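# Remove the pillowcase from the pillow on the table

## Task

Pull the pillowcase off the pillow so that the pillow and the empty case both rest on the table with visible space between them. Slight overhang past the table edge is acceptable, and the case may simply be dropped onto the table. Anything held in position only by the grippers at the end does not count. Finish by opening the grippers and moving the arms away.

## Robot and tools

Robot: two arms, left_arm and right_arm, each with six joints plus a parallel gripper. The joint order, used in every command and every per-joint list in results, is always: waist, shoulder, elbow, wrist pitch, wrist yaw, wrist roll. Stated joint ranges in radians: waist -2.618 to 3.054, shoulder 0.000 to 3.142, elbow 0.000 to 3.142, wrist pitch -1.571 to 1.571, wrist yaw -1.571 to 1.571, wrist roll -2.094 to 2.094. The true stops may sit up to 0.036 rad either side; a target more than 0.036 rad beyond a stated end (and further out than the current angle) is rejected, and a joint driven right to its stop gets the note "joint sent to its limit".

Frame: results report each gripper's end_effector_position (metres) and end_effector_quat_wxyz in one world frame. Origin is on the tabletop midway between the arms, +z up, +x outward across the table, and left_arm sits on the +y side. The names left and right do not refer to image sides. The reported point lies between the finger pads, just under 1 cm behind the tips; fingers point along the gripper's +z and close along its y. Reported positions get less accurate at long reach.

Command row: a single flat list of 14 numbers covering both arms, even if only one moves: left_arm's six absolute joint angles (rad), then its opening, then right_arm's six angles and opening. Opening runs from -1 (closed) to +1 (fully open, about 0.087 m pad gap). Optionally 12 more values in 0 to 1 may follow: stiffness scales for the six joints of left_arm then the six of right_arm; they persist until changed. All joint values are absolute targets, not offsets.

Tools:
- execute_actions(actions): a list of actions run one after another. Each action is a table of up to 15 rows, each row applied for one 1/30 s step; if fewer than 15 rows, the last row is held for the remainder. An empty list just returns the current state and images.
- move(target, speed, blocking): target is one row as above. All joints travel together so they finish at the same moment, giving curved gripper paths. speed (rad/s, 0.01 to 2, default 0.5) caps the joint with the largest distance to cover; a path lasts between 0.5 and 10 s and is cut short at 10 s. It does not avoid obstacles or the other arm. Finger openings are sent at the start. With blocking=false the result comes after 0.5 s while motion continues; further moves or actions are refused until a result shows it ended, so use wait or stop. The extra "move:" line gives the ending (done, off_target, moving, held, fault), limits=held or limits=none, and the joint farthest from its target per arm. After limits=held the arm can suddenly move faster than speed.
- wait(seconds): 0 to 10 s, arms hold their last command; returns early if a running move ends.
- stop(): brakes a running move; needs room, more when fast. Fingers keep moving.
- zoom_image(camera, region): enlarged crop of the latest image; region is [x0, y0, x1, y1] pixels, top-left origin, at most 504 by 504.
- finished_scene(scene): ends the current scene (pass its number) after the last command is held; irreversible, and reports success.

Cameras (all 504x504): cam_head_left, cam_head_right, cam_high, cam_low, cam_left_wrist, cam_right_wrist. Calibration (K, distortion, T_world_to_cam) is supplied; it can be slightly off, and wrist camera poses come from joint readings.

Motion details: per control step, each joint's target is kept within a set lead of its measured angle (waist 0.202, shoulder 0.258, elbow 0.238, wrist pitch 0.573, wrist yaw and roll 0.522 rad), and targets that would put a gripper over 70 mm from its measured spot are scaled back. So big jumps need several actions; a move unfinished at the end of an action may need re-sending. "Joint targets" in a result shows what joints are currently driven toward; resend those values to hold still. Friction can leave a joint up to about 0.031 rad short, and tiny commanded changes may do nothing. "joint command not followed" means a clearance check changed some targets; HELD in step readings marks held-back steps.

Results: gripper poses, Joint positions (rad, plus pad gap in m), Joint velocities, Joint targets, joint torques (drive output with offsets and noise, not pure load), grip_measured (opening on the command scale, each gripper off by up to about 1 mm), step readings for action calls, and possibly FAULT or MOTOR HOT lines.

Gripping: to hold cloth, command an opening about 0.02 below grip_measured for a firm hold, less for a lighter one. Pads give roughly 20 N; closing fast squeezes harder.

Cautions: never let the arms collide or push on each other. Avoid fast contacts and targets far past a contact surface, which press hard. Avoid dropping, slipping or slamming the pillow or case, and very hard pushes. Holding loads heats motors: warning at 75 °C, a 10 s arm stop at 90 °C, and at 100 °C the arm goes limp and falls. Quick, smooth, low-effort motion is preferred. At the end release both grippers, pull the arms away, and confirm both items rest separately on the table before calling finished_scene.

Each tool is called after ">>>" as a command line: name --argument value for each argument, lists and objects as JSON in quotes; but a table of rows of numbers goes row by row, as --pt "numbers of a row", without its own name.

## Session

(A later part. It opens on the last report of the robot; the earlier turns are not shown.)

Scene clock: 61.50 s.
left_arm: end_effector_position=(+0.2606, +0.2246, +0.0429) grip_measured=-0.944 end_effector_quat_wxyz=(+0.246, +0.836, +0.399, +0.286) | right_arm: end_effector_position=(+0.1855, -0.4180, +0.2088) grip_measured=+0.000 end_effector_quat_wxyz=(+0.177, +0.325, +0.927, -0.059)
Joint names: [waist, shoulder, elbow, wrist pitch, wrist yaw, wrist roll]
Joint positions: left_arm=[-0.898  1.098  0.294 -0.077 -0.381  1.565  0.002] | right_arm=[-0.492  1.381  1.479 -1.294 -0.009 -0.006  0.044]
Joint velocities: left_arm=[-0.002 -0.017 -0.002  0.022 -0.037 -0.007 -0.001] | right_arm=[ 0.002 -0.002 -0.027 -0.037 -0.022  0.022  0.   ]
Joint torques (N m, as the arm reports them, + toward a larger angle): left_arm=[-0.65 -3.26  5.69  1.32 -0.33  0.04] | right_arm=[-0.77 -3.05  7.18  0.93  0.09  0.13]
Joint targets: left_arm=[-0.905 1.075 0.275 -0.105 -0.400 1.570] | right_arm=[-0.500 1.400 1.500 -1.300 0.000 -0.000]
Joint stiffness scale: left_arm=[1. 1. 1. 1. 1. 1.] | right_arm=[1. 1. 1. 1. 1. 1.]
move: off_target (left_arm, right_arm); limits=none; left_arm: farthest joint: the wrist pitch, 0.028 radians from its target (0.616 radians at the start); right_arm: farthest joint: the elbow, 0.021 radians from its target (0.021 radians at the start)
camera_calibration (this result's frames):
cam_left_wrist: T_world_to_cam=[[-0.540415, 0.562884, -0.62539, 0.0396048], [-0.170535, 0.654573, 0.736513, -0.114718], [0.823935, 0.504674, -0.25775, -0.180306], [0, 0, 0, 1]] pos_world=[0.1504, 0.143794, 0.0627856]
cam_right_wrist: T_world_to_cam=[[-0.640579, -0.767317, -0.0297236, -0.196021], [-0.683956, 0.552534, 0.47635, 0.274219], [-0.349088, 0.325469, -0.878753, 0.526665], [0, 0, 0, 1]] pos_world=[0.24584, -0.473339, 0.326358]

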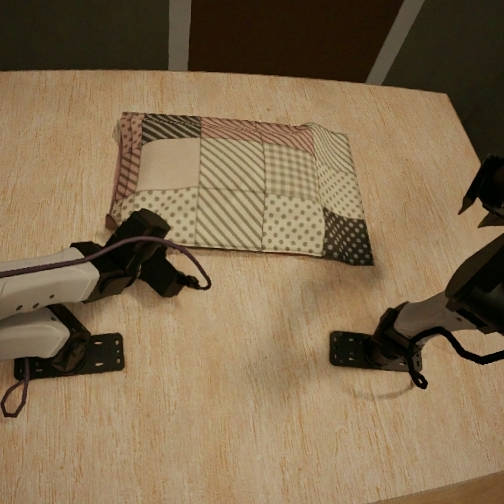

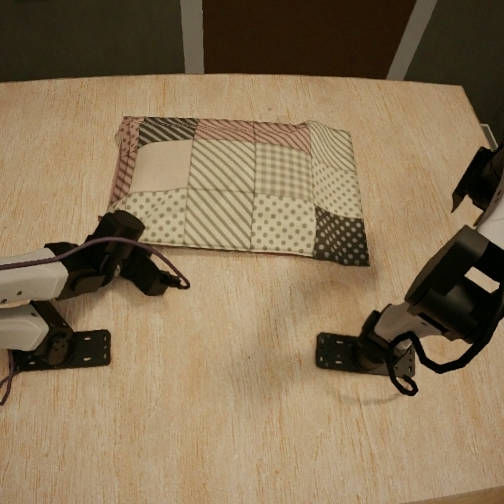

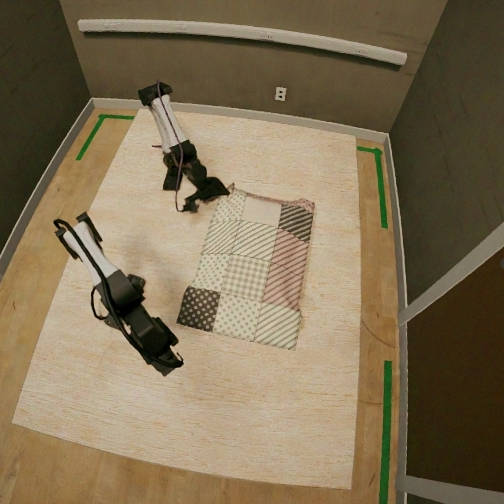

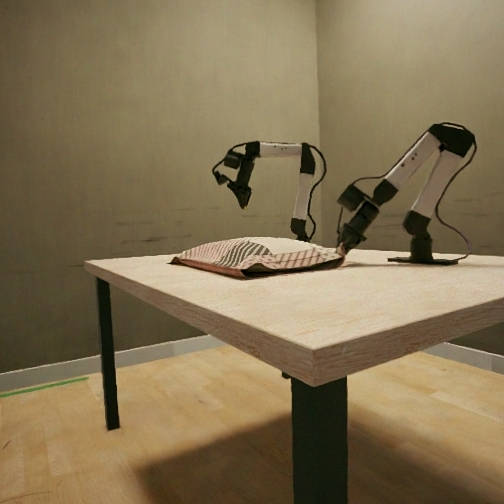

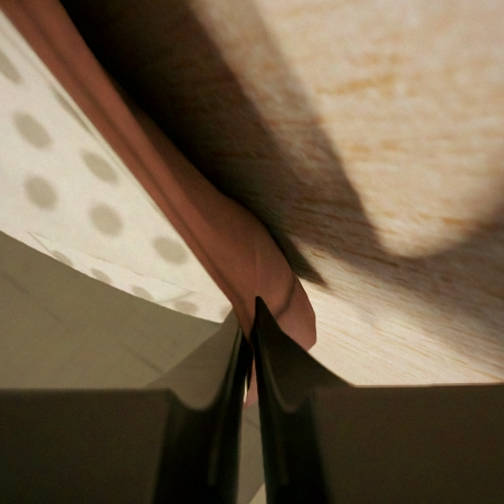

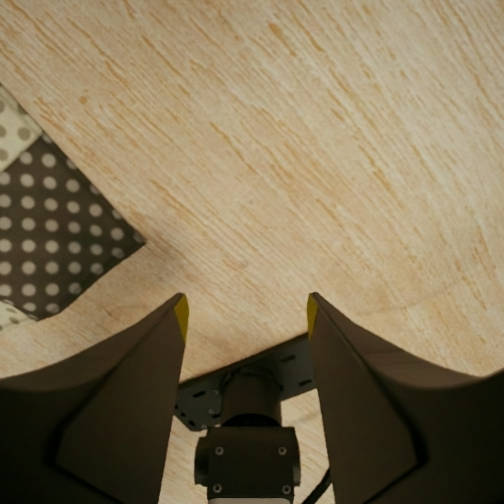

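>>> execute_actions --actions '[[[-0.905,1.075,0.275,-0.105,-0.4,1.57,-0.3,-0.5,1.4,1.5,-1.3,0,0,0]]]'

>>> move --target '[-0.95,0.76,0.375,-0.49,-0.4,1.57,-0.3,-0.56,1.7,1.5,-1.1,-0.5,0,0]' --speed 0.6

>>> move --target '[0.45,2.345,1.875,-1.1,1.05,0,-0.3,-0.56,2.165,1.45,-0.86,-1.05,0,0]' --speed 0.9

Scene clock: 78.77 s.
left_arm: end_effector_position=(+0.2592, +0.2279, +0.0413) grip_measured=-0.300 end_effector_quat_wxyz=(+0.237, +0.838, +0.399, +0.287) | right_arm: end_effector_position=(+0.1855, -0.4180, +0.2088) grip_measured=+0.000 end_effector_quat_wxyz=(+0.177, +0.325, +0.927, -0.059)
Joint names: [waist, shoulder, elbow, wrist pitch, wrist yaw, wrist roll]
Joint positions: left_arm=[-0.898  1.098  0.294 -0.093 -0.389  1.565  0.031] | right_arm=[-0.492  1.381  1.479 -1.294 -0.009 -0.006  0.044]
Joint velocities: left_arm=[-0.012 -0.002  0.012 -0.037 -0.007 -0.037 -0.001] | right_arm=[-0.017  0.002 -0.002 -0.022  0.022  0.022 -0.   ]
Joint torques (N m, as the arm reports them, + toward a larger angle): left_arm=[-0.64 -3.25  5.64  1.5  -0.23  0.04] | right_arm=[-0.75 -3.06  7.19  0.92  0.09  0.13]
Joint targets: left_arm=[-0.905 1.075 0.275 -0.105 -0.400 1.570] | right_arm=[-0.500 1.400 1.500 -1.300 0.000 0.000]
Joint stiffness scale: left_arm=[1. 1. 1. 1. 1. 1.] | right_arm=[1. 1. 1. 1. 1. 1.]
Step readings (joint positions):
0: left_arm=[-0.898 1.098 0.294 -0.078 -0.382 1.565] | right_arm=[-0.492 1.381 1.479 -1.294 -0.009 -0.006]
1: left_arm=[-0.898 1.098 0.294 -0.079 -0.383 1.565] | right_arm=[-0.492 1.381 1.479 -1.294 -0.009 -0.006]
2: left_arm=[-0.898 1.098 0.294 -0.082 -0.384 1.565] | right_arm=[-0.492 1.381 1.479 -1.294 -0.009 -0.006]
4: left_arm=[-0.898 1.098 0.294 -0.087 -0.386 1.565] | right_arm=[-0.492 1.381 1.479 -1.294 -0.009 -0.006]
8: left_arm=[-0.898 1.098 0.294 -0.091 -0.388 1.565] | right_arm=[-0.492 1.381 1.479 -1.294 -0.009 -0.006]
15: Joint positions above
camera_calibration (this result's frames):
cam_left_wrist: T_world_to_cam=[[-0.547334, 0.570209, -0.612607, 0.035589], [-0.168945, 0.641636, 0.748172, -0.113831], [0.819685, 0.512997, -0.254855, -0.18213], [0, 0, 0, 1]] pos_world=[0.149537, 0.146177, 0.0605506]
cam_right_wrist: T_world_to_cam=[[-0.640579, -0.767317, -0.0297236, -0.196021], [-0.683956, 0.552534, 0.47635, 0.274219], [-0.349088, 0.325469, -0.878753, 0.526665], [0, 0, 0, 1]] pos_world=[0.24584, -0.473339, 0.326358]

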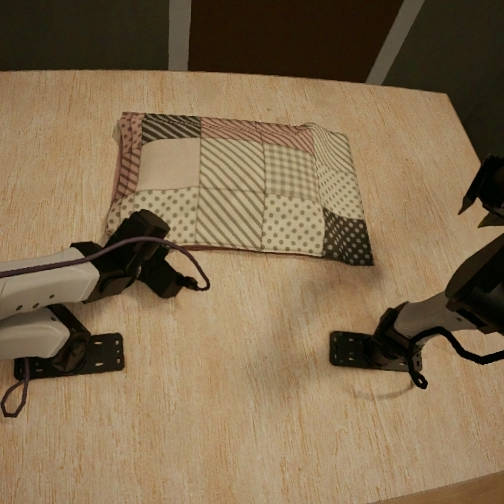

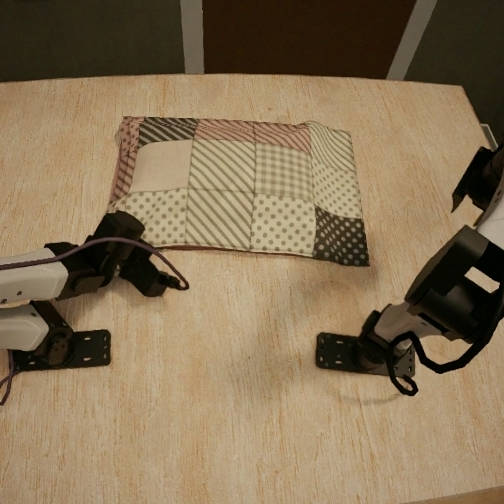

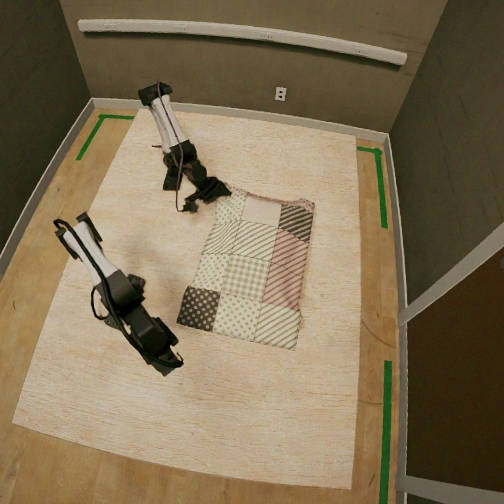

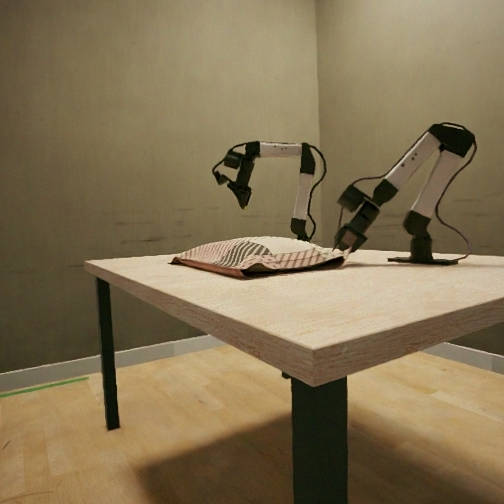

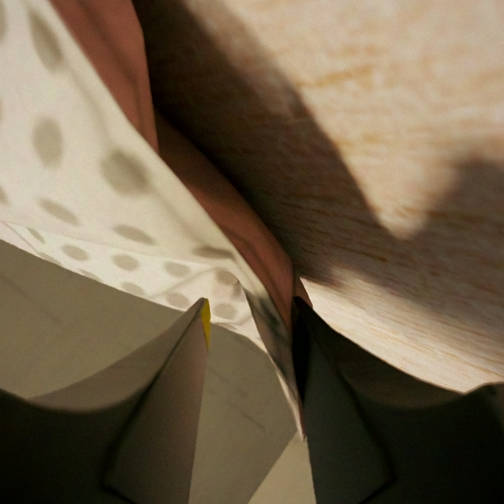

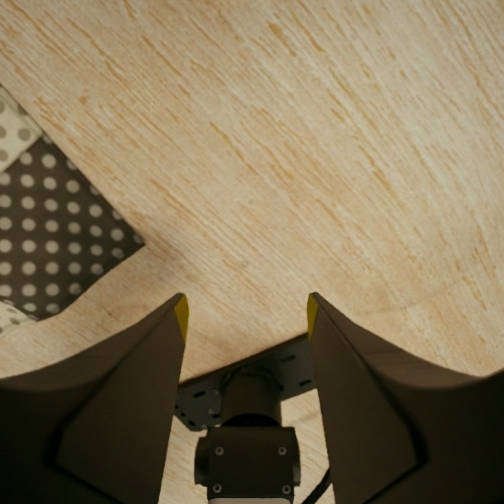

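Scene clock: 80.43 s.
left_arm: end_effector_position=(+0.2318, +0.2439, +0.0780) grip_measured=-0.300 end_effector_quat_wxyz=(+0.238, +0.848, +0.381, +0.281) | right_arm: end_effector_position=(+0.2739, -0.4093, +0.1494) grip_measured=+0.000 end_effector_quat_wxyz=(+0.198, +0.318, +0.909, +0.181)
Joint names: [waist, shoulder, elbow, wrist pitch, wrist yaw, wrist roll]
Joint positions: left_arm=[-0.942  0.78   0.351 -0.478 -0.39   1.565  0.031] | right_arm=[-0.549  1.694  1.479 -1.111 -0.489 -0.006  0.044]
Joint velocities: left_arm=[ 0.012 -0.002  0.007 -0.007  0.022 -0.081 -0.   ] | right_arm=[-0.017 -0.002  0.017 -0.037 -0.022 -0.007 -0.001]
Joint torques (N m, as the arm reports them, + toward a larger angle): left_arm=[-0.76 -1.57 10.87  1.45 -0.22  0.05] | right_arm=[-1.05 -7.31  7.32  0.88 -0.45  0.1 ]
Joint targets: left_arm=[-0.950 0.760 0.375 -0.490 -0.400 1.570] | right_arm=[-0.560 1.700 1.500 -1.100 -0.500 -0.000]
Joint stiffness scale: left_arm=[1. 1. 1. 1. 1. 1.] | right_arm=[1. 1. 1. 1. 1. 1.]
move: off_target (left_arm, right_arm); limits=none; left_arm: farthest joint: the elbow, 0.024 radians from its target (0.081 radians at the start); right_arm: farthest joint: the elbow, 0.021 radians from its target (0.021 radians at the start)
camera_calibration (this result's frames):
cam_left_wrist: T_world_to_cam=[[-0.526225, 0.598415, -0.604141, 0.0214965], [-0.136359, 0.641888, 0.754577, -0.164282], [0.839341, 0.479457, -0.256178, -0.154725], [0, 0, 0, 1]] pos_world=[0.118778, 0.166771, 0.0973131]
cam_right_wrist: T_world_to_cam=[[-0.520628, -0.710717, -0.473105, -0.0779094], [-0.822559, 0.269049, 0.501008, 0.276412], [-0.228787, 0.649996, -0.724681, 0.579302], [0, 0, 0, 1]] pos_world=[0.31934, -0.506284, 0.244465]

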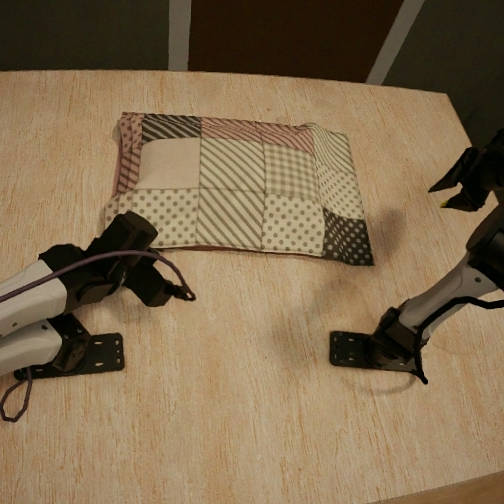

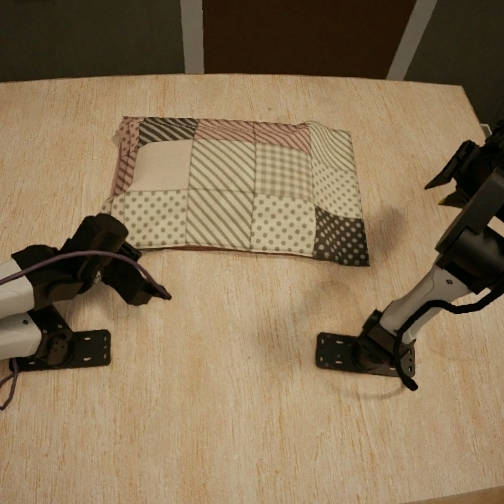

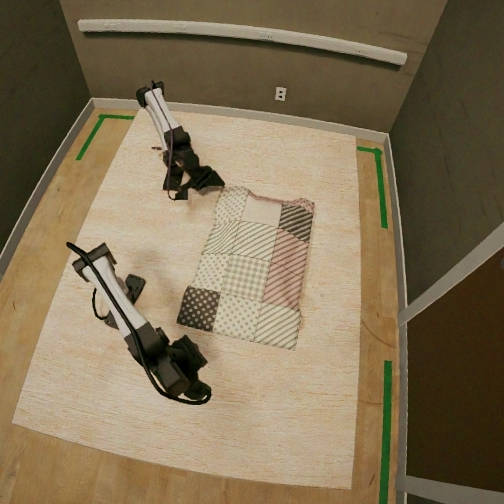

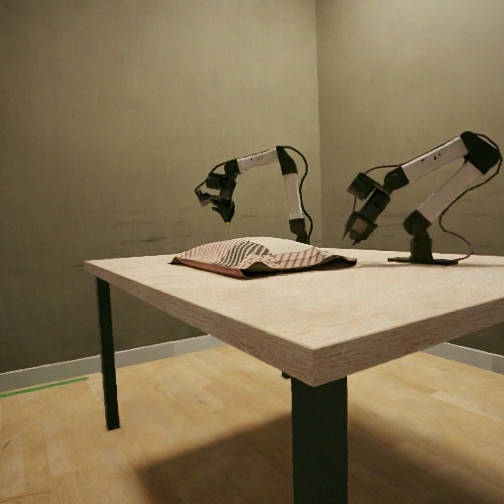

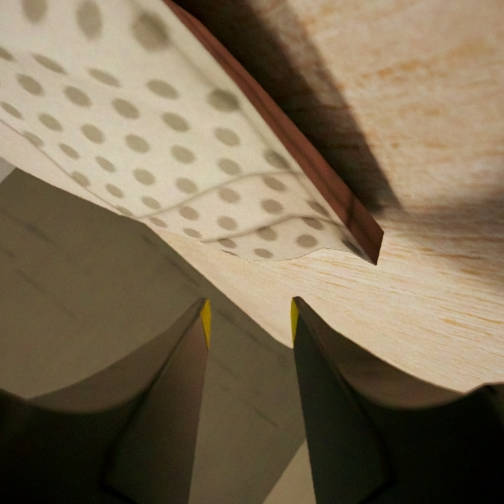

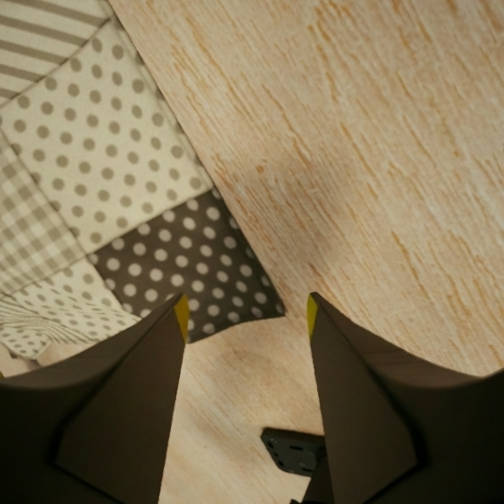

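Scene clock: 83.10 s.
left_arm: end_effector_position=(+0.4390, +0.4150, +0.0764) grip_measured=-0.300 end_effector_quat_wxyz=(+0.130, -0.224, +0.838, -0.479) | right_arm: end_effector_position=(+0.3445, -0.3805, +0.0594) grip_measured=+0.000 end_effector_quat_wxyz=(+0.184, +0.310, +0.811, +0.461)
Joint names: [waist, shoulder, elbow, wrist pitch, wrist yaw, wrist roll]
Joint positions: left_arm=[ 0.456  2.344  1.851 -1.083  1.039  0.009  0.031] | right_arm=[-0.549  2.157  1.464 -0.87  -1.039 -0.006  0.044]
Joint velocities: left_arm=[-0.002 -0.007 -0.027  0.037  0.037  0.037 -0.001] | right_arm=[-0.022 -0.002 -0.007  0.037  0.007  0.095 -0.001]
Joint torques (N m, as the arm reports them, + toward a larger angle): left_arm=[ -0.54 -11.05   9.69   0.29   0.58   0.03] | right_arm=[ -1.07 -10.54   4.15   0.47  -0.7    0.07]
Joint targets: left_arm=[0.450 2.345 1.875 -1.100 1.050 0.000] | right_arm=[-0.560 2.165 1.450 -0.860 -1.050 0.000]
Joint stiffness scale: left_arm=[1. 1. 1. 1. 1. 1.] | right_arm=[1. 1. 1. 1. 1. 1.]
move: off_target (left_arm); limits=none; left_arm: farthest joint: the elbow, 0.024 radians from its target (1.524 radians at the start); right_arm: farthest joint: the elbow, 0.014 radians from its target (0.029 radians at the start)
camera_calibration (this result's frames):
cam_left_wrist: T_world_to_cam=[[0.245827, -0.423536, 0.871887, -0.000442064], [-0.893729, 0.249189, 0.373033, 0.279986], [-0.375258, -0.870932, -0.317269, 0.687135], [0, 0, 0, 1]] pos_world=[0.508193, 0.528491, 0.113948]
cam_right_wrist: T_world_to_cam=[[-0.346336, -0.354511, -0.868547, 0.0356778], [-0.920767, -0.0487489, 0.387056, 0.291544], [-0.179556, 0.93378, -0.309539, 0.577902], [0, 0, 0, 1]] pos_world=[0.384567, -0.512773, 0.0970269]

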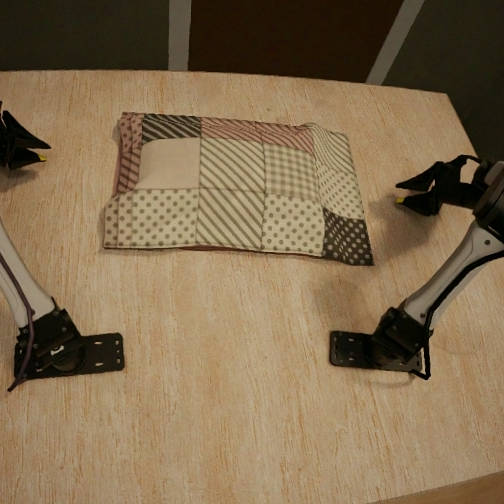

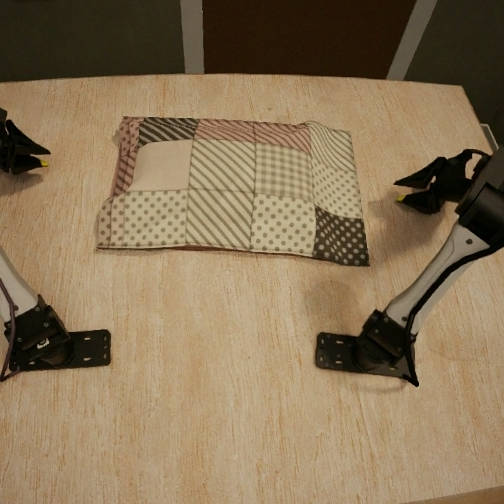

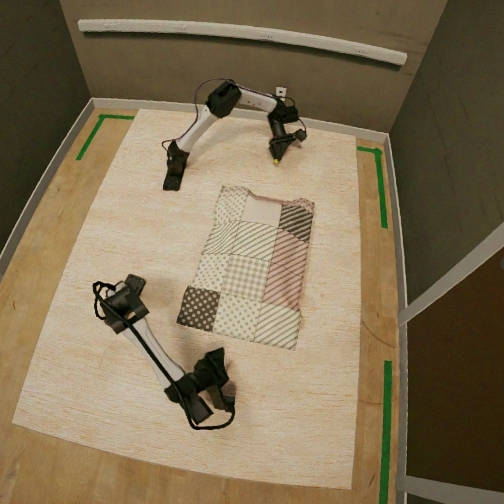

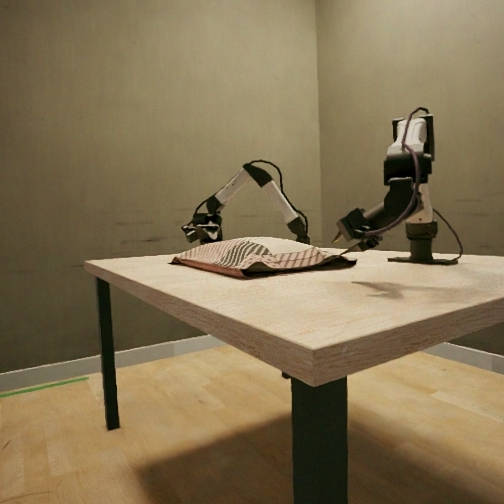

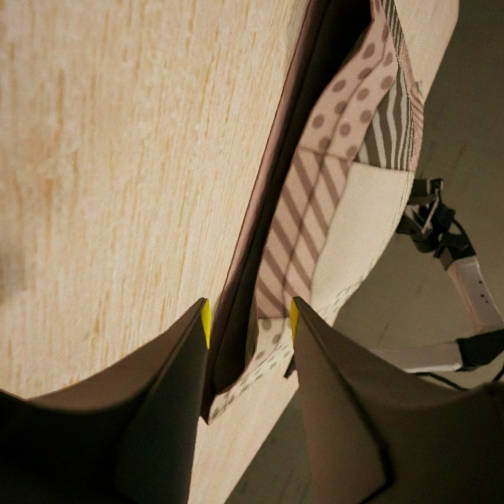

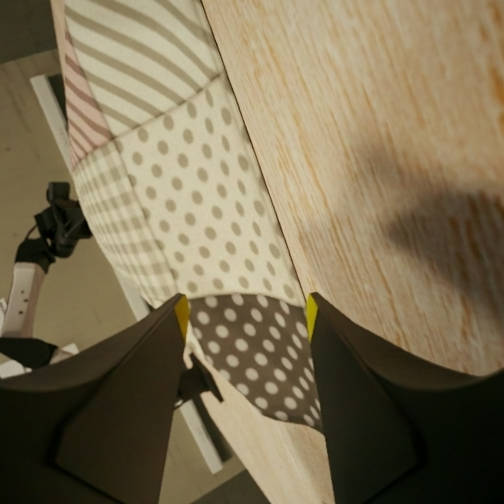

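>>> zoom_image --camera "cam_left_wrist" --region '[190, 200, 330, 430]'

>>> zoom_image --camera "cam_low" --region '[230, 230, 370, 290]'

>>> zoom_image --camera "cam_head_left" --region '[80, 100, 240, 260]'

Region (190, 200, 330, 430) of cam_left_wrist's 504x504 image, scaled by 2.191, with more detail than that image has; it fills the left 307 columns of this view, and the rest is white.

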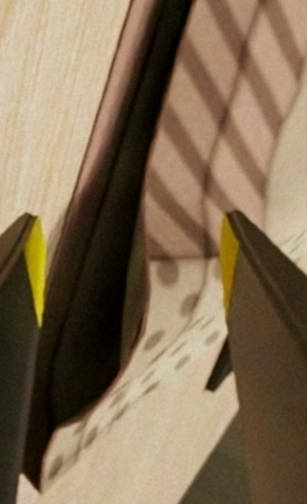

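Region (230, 230, 370, 290) of cam_low's 504x504 image, scaled by 3.600, with more detail than that image has; it fills the top 216 rows of this view, and the rest is white.

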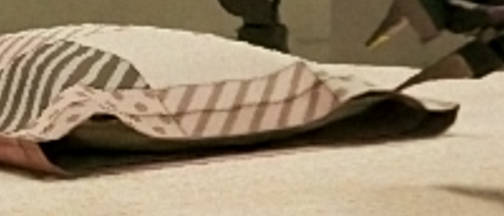

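Region (80, 100, 240, 260) of cam_head_left's 504x504 image, scaled by 3.150, with more detail than that image has.

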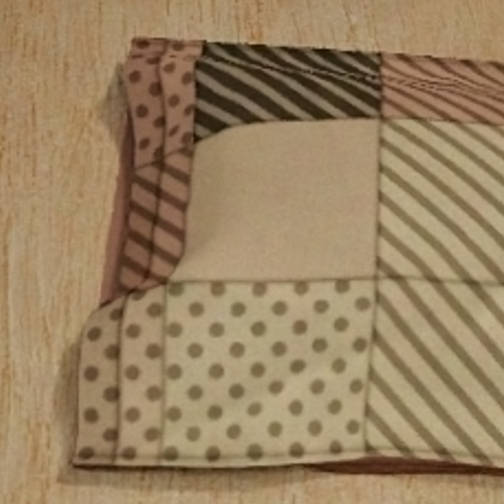

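>>> move --target '[0.35,2.07,1.16,-0.64,1.06,0,-0.5,0.12,1.99,1.676,-1.225,0.01,0,0.15]' --speed 0.7

Scene clock: 122.80 s.
left_arm: end_effector_position=(+0.3539, +0.3299, +0.0219) grip_measured=-0.500 end_effector_quat_wxyz=(+0.106, -0.182, +0.846, -0.490) | right_arm: end_effector_position=(+0.3230, -0.2796, +0.0750) grip_measured=+0.150 end_effector_quat_wxyz=(+0.001, +0.034, +0.999, +0.000)
Joint names: [waist, shoulder, elbow, wrist pitch, wrist yaw, wrist roll]
Joint positions: left_arm=[ 0.357  2.097  1.178 -0.657  1.05   0.008  0.022] | right_arm=[ 0.118  2.008  1.657 -1.217 -0.    -0.006  0.05 ]
Joint velocities: left_arm=[-0.012 -0.002  0.002  0.007  0.022 -0.066  0.   ] | right_arm=[-0.002 -0.002 -0.002 -0.022 -0.081  0.037  0.001]
Joint torques (N m, as the arm reports them, + toward a larger angle): left_arm=[ -0.63 -10.53   4.18   0.65   0.56   0.02] | right_arm=[  0.1  -11.76   6.84   0.27   0.09   0.13]
Joint targets: left_arm=[0.350 2.070 1.160 -0.640 1.060 -0.000] | right_arm=[0.120 1.990 1.676 -1.225 0.010 0.000]
Joint stiffness scale: left_arm=[1. 1. 1. 1. 1. 1.] | right_arm=[1. 1. 1. 1. 1. 1.]
move: off_target (left_arm); limits=none; left_arm: farthest joint: the shoulder, 0.027 radians from its target (0.274 radians at the start); right_arm: farthest joint: the elbow, 0.019 radians from its target (0.212 radians at the start)
camera_calibration (this result's frames):
cam_left_wrist: T_world_to_cam=[[0.200118, -0.436698, 0.877067, 0.0523879], [-0.865977, 0.33989, 0.366822, 0.205856], [-0.458297, -0.832928, -0.310153, 0.580522], [0, 0, 0, 1]] pos_world=[0.433834, 0.436442, 0.0585902]
cam_right_wrist: T_world_to_cam=[[-0.0954739, -0.995332, -0.0141091, -0.246702], [-0.644011, 0.0509544, 0.763318, 0.180919], [-0.759036, 0.0819633, -0.645869, 0.458863], [0, 0, 0, 1]] pos_world=[0.441254, -0.292379, 0.154786]

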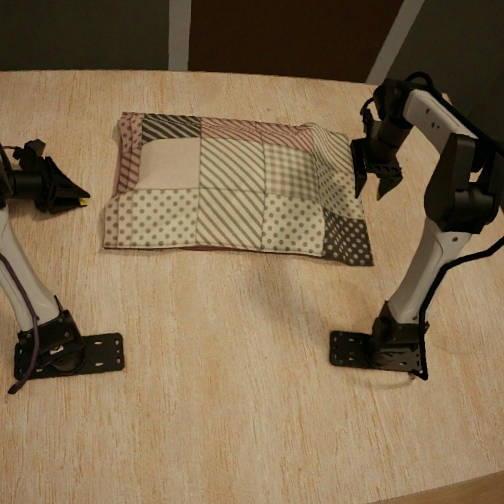

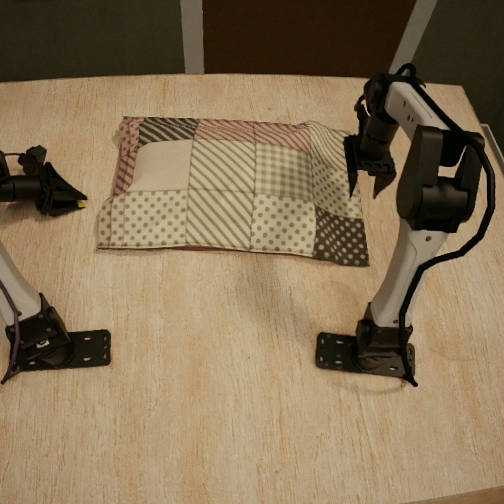

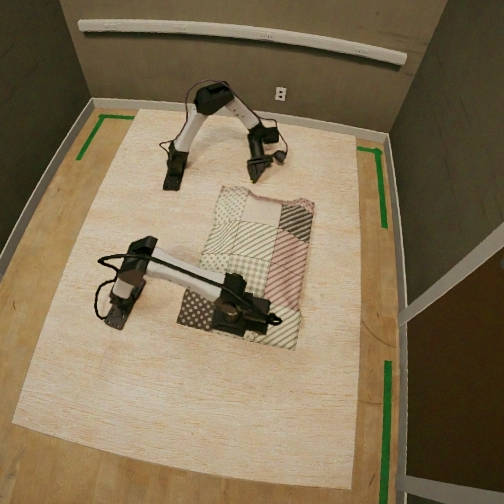

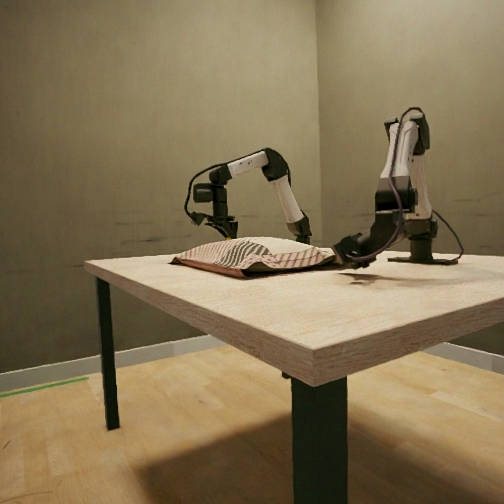

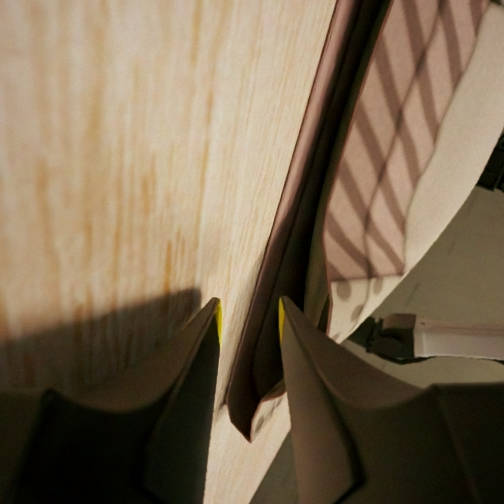

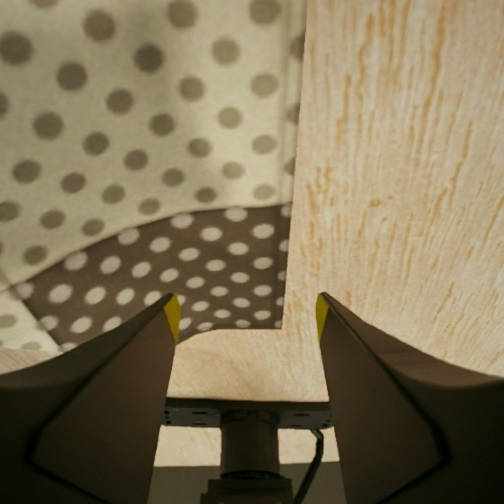

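>>> move --target '[0.114,2.07,1.16,-0.64,1.06,0,-0.5,0.073,2.075,1.457,-0.955,0.01,0,0.15]' --speed 0.2

Scene clock: 132.63 s.
left_arm: end_effector_position=(+0.3422, +0.2501, +0.0218) grip_measured=-0.500 end_effector_quat_wxyz=(+0.049, -0.081, +0.862, -0.499) | right_arm: end_effector_position=(+0.3213, -0.2913, +0.0104) grip_measured=+0.150 end_effector_quat_wxyz=(+0.002, +0.051, +0.999, -0.000)
Joint names: [waist, shoulder, elbow, wrist pitch, wrist yaw, wrist roll]
Joint positions: left_arm=[ 0.12   2.097  1.178 -0.655  1.05   0.008  0.022] | right_arm=[ 0.084  2.063  1.474 -0.979  0.001 -0.006  0.05 ]
Joint velocities: left_arm=[-0.022 -0.017 -0.012  0.022 -0.037  0.022 -0.   ] | right_arm=[-0.002 -0.012 -0.007 -0.007 -0.066 -0.051  0.001]
Joint torques (N m, as the arm reports them, + toward a larger angle): left_arm=[ -0.44 -10.51   4.16   0.64   0.55   0.01] | right_arm=[-1.05 -9.61  4.2   0.58  0.08  0.12]
Joint targets: left_arm=[0.114 2.070 1.160 -0.640 1.060 -0.000] | right_arm=[0.073 2.075 1.457 -0.955 0.010 -0.000]
Joint stiffness scale: left_arm=[1. 1. 1. 1. 1. 1.] | right_arm=[1. 1. 1. 1. 1. 1.]
move: off_target (left_arm, right_arm); limits=none; left_arm: farthest joint: the shoulder, 0.027 radians from its target (0.027 radians at the start); right_arm: farthest joint: the wrist pitch, 0.024 radians from its target (0.262 radians at the start)
camera_calibration (this result's frames):
cam_left_wrist: T_world_to_cam=[[0.0900716, -0.471851, 0.877065, 0.0664029], [-0.762846, 0.533471, 0.365343, 0.139214], [-0.640276, -0.701973, -0.311899, 0.538191], [0, 0, 0, 1]] pos_world=[0.444809, 0.334861, 0.0587608]
cam_right_wrist: T_world_to_cam=[[-0.129576, -0.991479, -0.0133636, -0.24739], [-0.642398, 0.0736733, 0.762822, 0.235806], [-0.755337, 0.107428, -0.646471, 0.423049], [0, 0, 0, 1]] pos_world=[0.43897, -0.308102, 0.090305]

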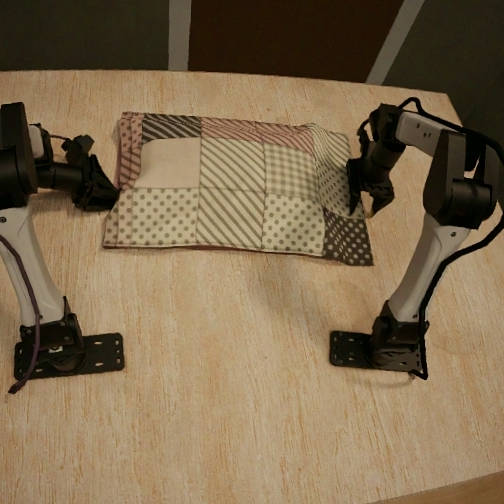

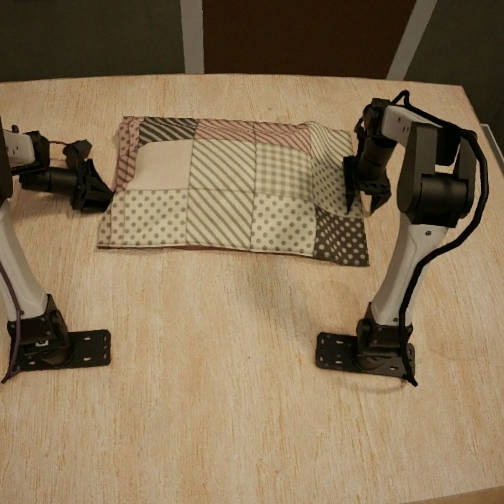

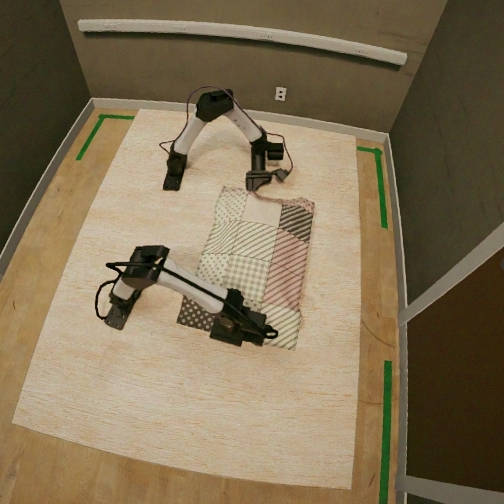

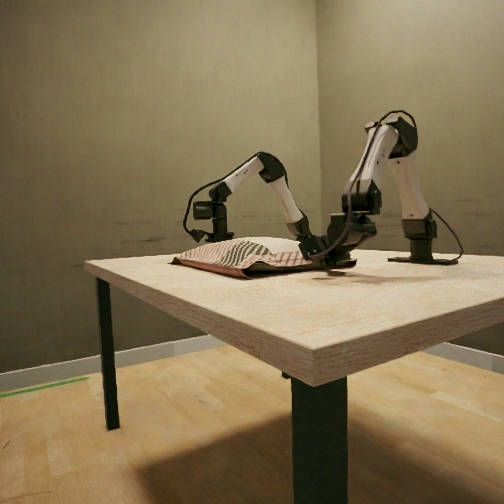

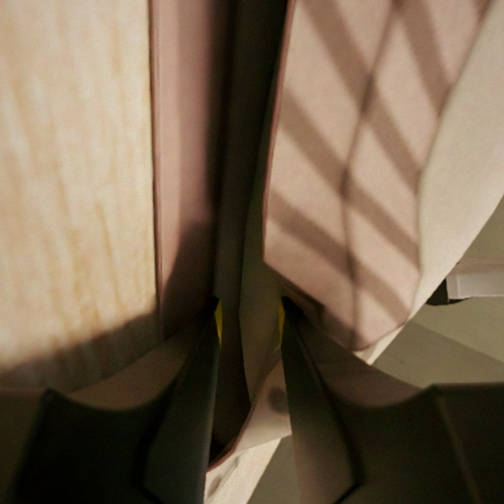

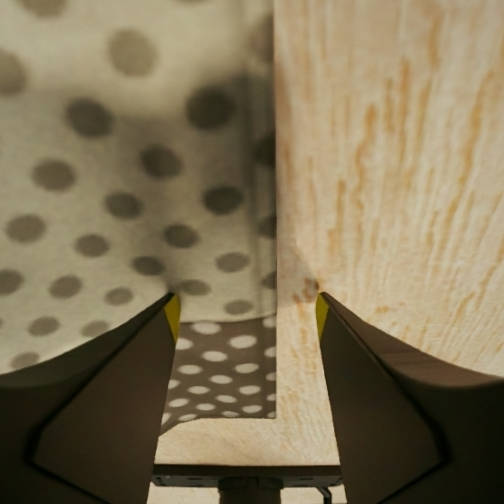

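>>> execute_actions --actions '[[[0.114,2.05,1.20,-0.69,1.06,0,-0.25,0.073,2.10,1.45,-0.935,0.01,0,0.15]],[[0.114,2.03,1.22,-0.72,1.06,0,0.1,0.073,2.10,1.45,-0.935,0.01,0,-0.2]]]'

Scene clock: 136.20 s.
left_arm: end_effector_position=(+0.3444, +0.2504, +0.0396) grip_measured=+0.100 end_effector_quat_wxyz=(+0.055, -0.077, +0.862, -0.499) | right_arm: end_effector_position=(+0.3220, -0.2888, +0.0094) grip_measured=-0.199 end_effector_quat_wxyz=(+0.002, +0.053, +0.999, +0.007)
Joint names: [waist, shoulder, elbow, wrist pitch, wrist yaw, wrist roll]
Joint positions: left_arm=[ 0.12   2.054  1.198 -0.702  1.051  0.008  0.048] | right_arm=[ 0.084  2.065  1.474 -0.976 -0.013 -0.002  0.035]
Joint velocities: left_arm=[-0.007  0.007 -0.007 -0.022  0.037  0.081 -0.   ] | right_arm=[-0.002 -0.007  0.002  0.022 -0.007  0.007 -0.001]
Joint torques (N m, as the arm reports them, + toward a larger angle): left_arm=[ -0.47 -10.16   8.43   0.32   0.55   0.02] | right_arm=[-1.1  -7.9   3.64  0.75  0.27  0.09]
Joint targets: left_arm=[0.114 2.030 1.220 -0.720 1.060 0.000] | right_arm=[0.073 2.100 1.450 -0.935 0.010 0.000]
Joint stiffness scale: left_arm=[1. 1. 1. 1. 1. 1.] | right_arm=[1. 1. 1. 1. 1. 1.]
Step readings (joint positions; steps 1 to 15: 1st action; 16 to 30: 2nd action):
0: left_arm=[0.120 2.097 1.178 -0.655 1.050 0.008] | right_arm=[0.084 2.063 1.474 -0.979 0.001 -0.006]
1: left_arm=[0.120 2.096 1.178 -0.657 1.050 0.008] | right_arm=[0.084 2.064 1.474 -0.978 0.001 -0.006]
2: left_arm=[0.120 2.092 1.178 -0.661 1.050 0.008] | right_arm=[0.084 2.065 1.474 -0.978 0.001 -0.006]
4: left_arm=[0.120 2.082 1.178 -0.665 1.050 0.008] | right_arm=[0.084 2.065 1.474 -0.978 0.001 -0.006]
8: left_arm=[0.120 2.075 1.178 -0.668 1.050 0.008] | right_arm=[0.084 2.065 1.474 -0.978 0.001 -0.006]
15: left_arm=[0.120 2.075 1.178 -0.671 1.050 0.008] | right_arm=[0.084 2.065 1.474 -0.978 0.001 -0.006]
16: left_arm=[0.120 2.074 1.180 -0.676 1.050 0.008] | right_arm=[0.084 2.065 1.474 -0.978 -0.003 -0.005]
17: left_arm=[0.120 2.072 1.184 -0.683 1.050 0.008] | right_arm=[0.084 2.065 1.474 -0.976 -0.008 -0.004]
19: left_arm=[0.120 2.064 1.191 -0.691 1.050 0.008] | right_arm=[0.084 2.065 1.474 -0.976 -0.013 -0.003]
23: left_arm=[0.120 2.054 1.198 -0.697 1.051 0.008] | right_arm=[0.084 2.065 1.474 -0.976 -0.013 -0.002]
30: Joint positions above
camera_calibration (this result's frames):
cam_left_wrist: T_world_to_cam=[[0.0761472, -0.473883, 0.877289, 0.0560377], [-0.768556, 0.53264, 0.354424, 0.136801], [-0.635234, -0.701235, -0.323647, 0.543963], [0, 0, 0, 1]] pos_world=[0.446416, 0.335135, 0.078405]
cam_right_wrist: T_world_to_cam=[[-0.133663, -0.990656, -0.0271019, -0.243126], [-0.643212, 0.0659153, 0.762846, 0.234794], [-0.753931, 0.119397, -0.646013, 0.425662], [0, 0, 0, 1]] pos_world=[0.439445, -0.307154, 0.0892826]

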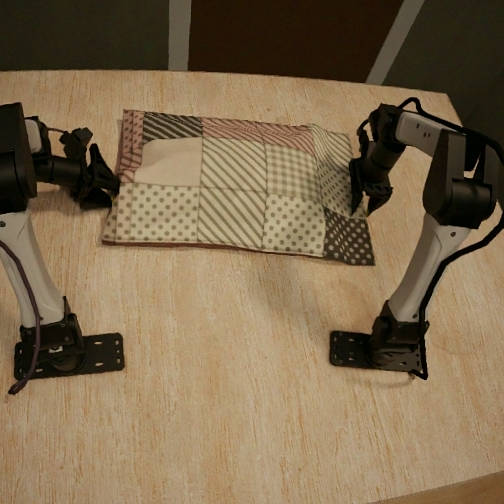

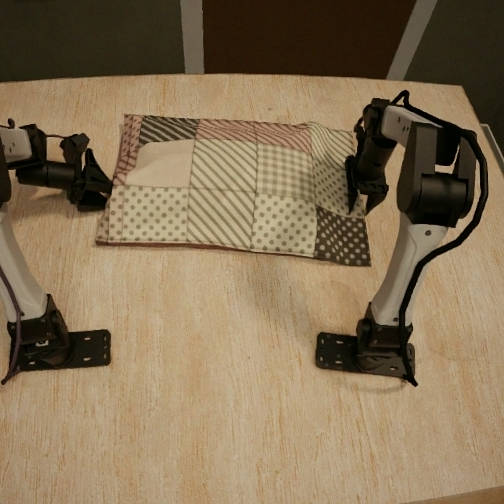

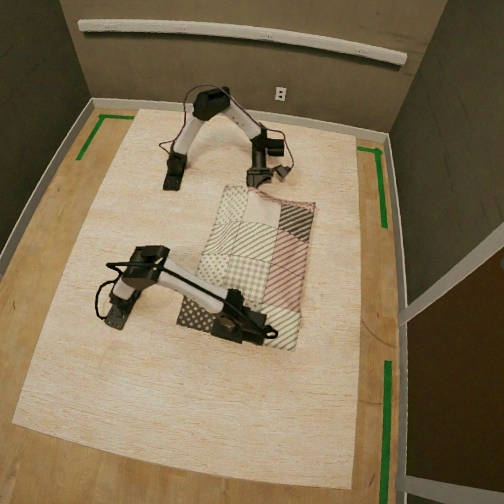

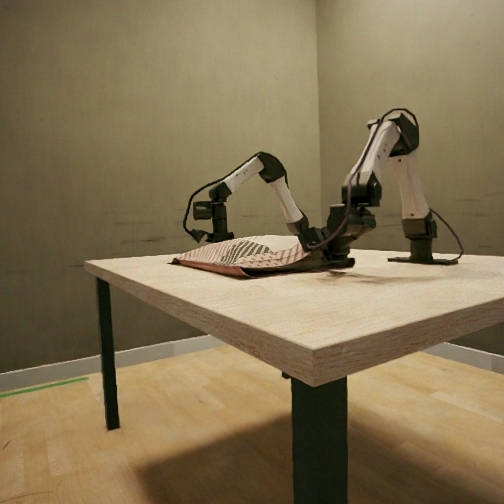

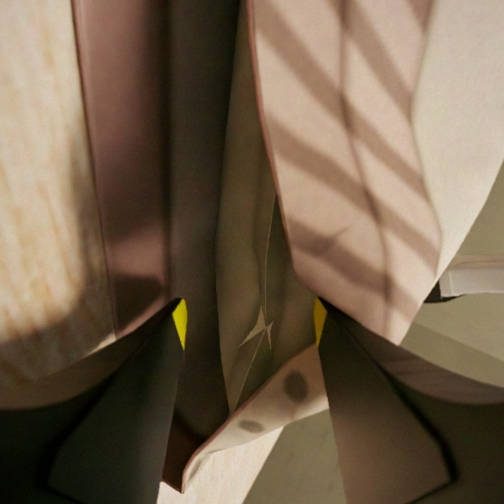

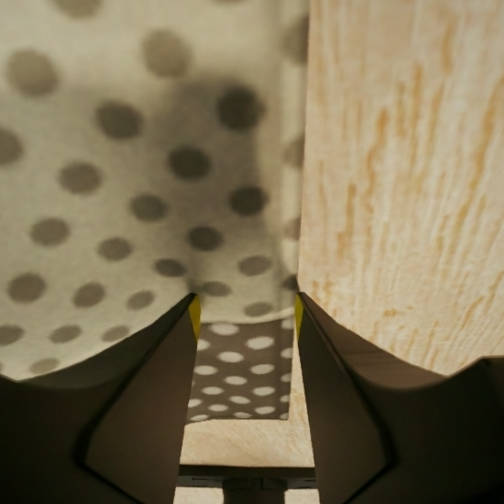

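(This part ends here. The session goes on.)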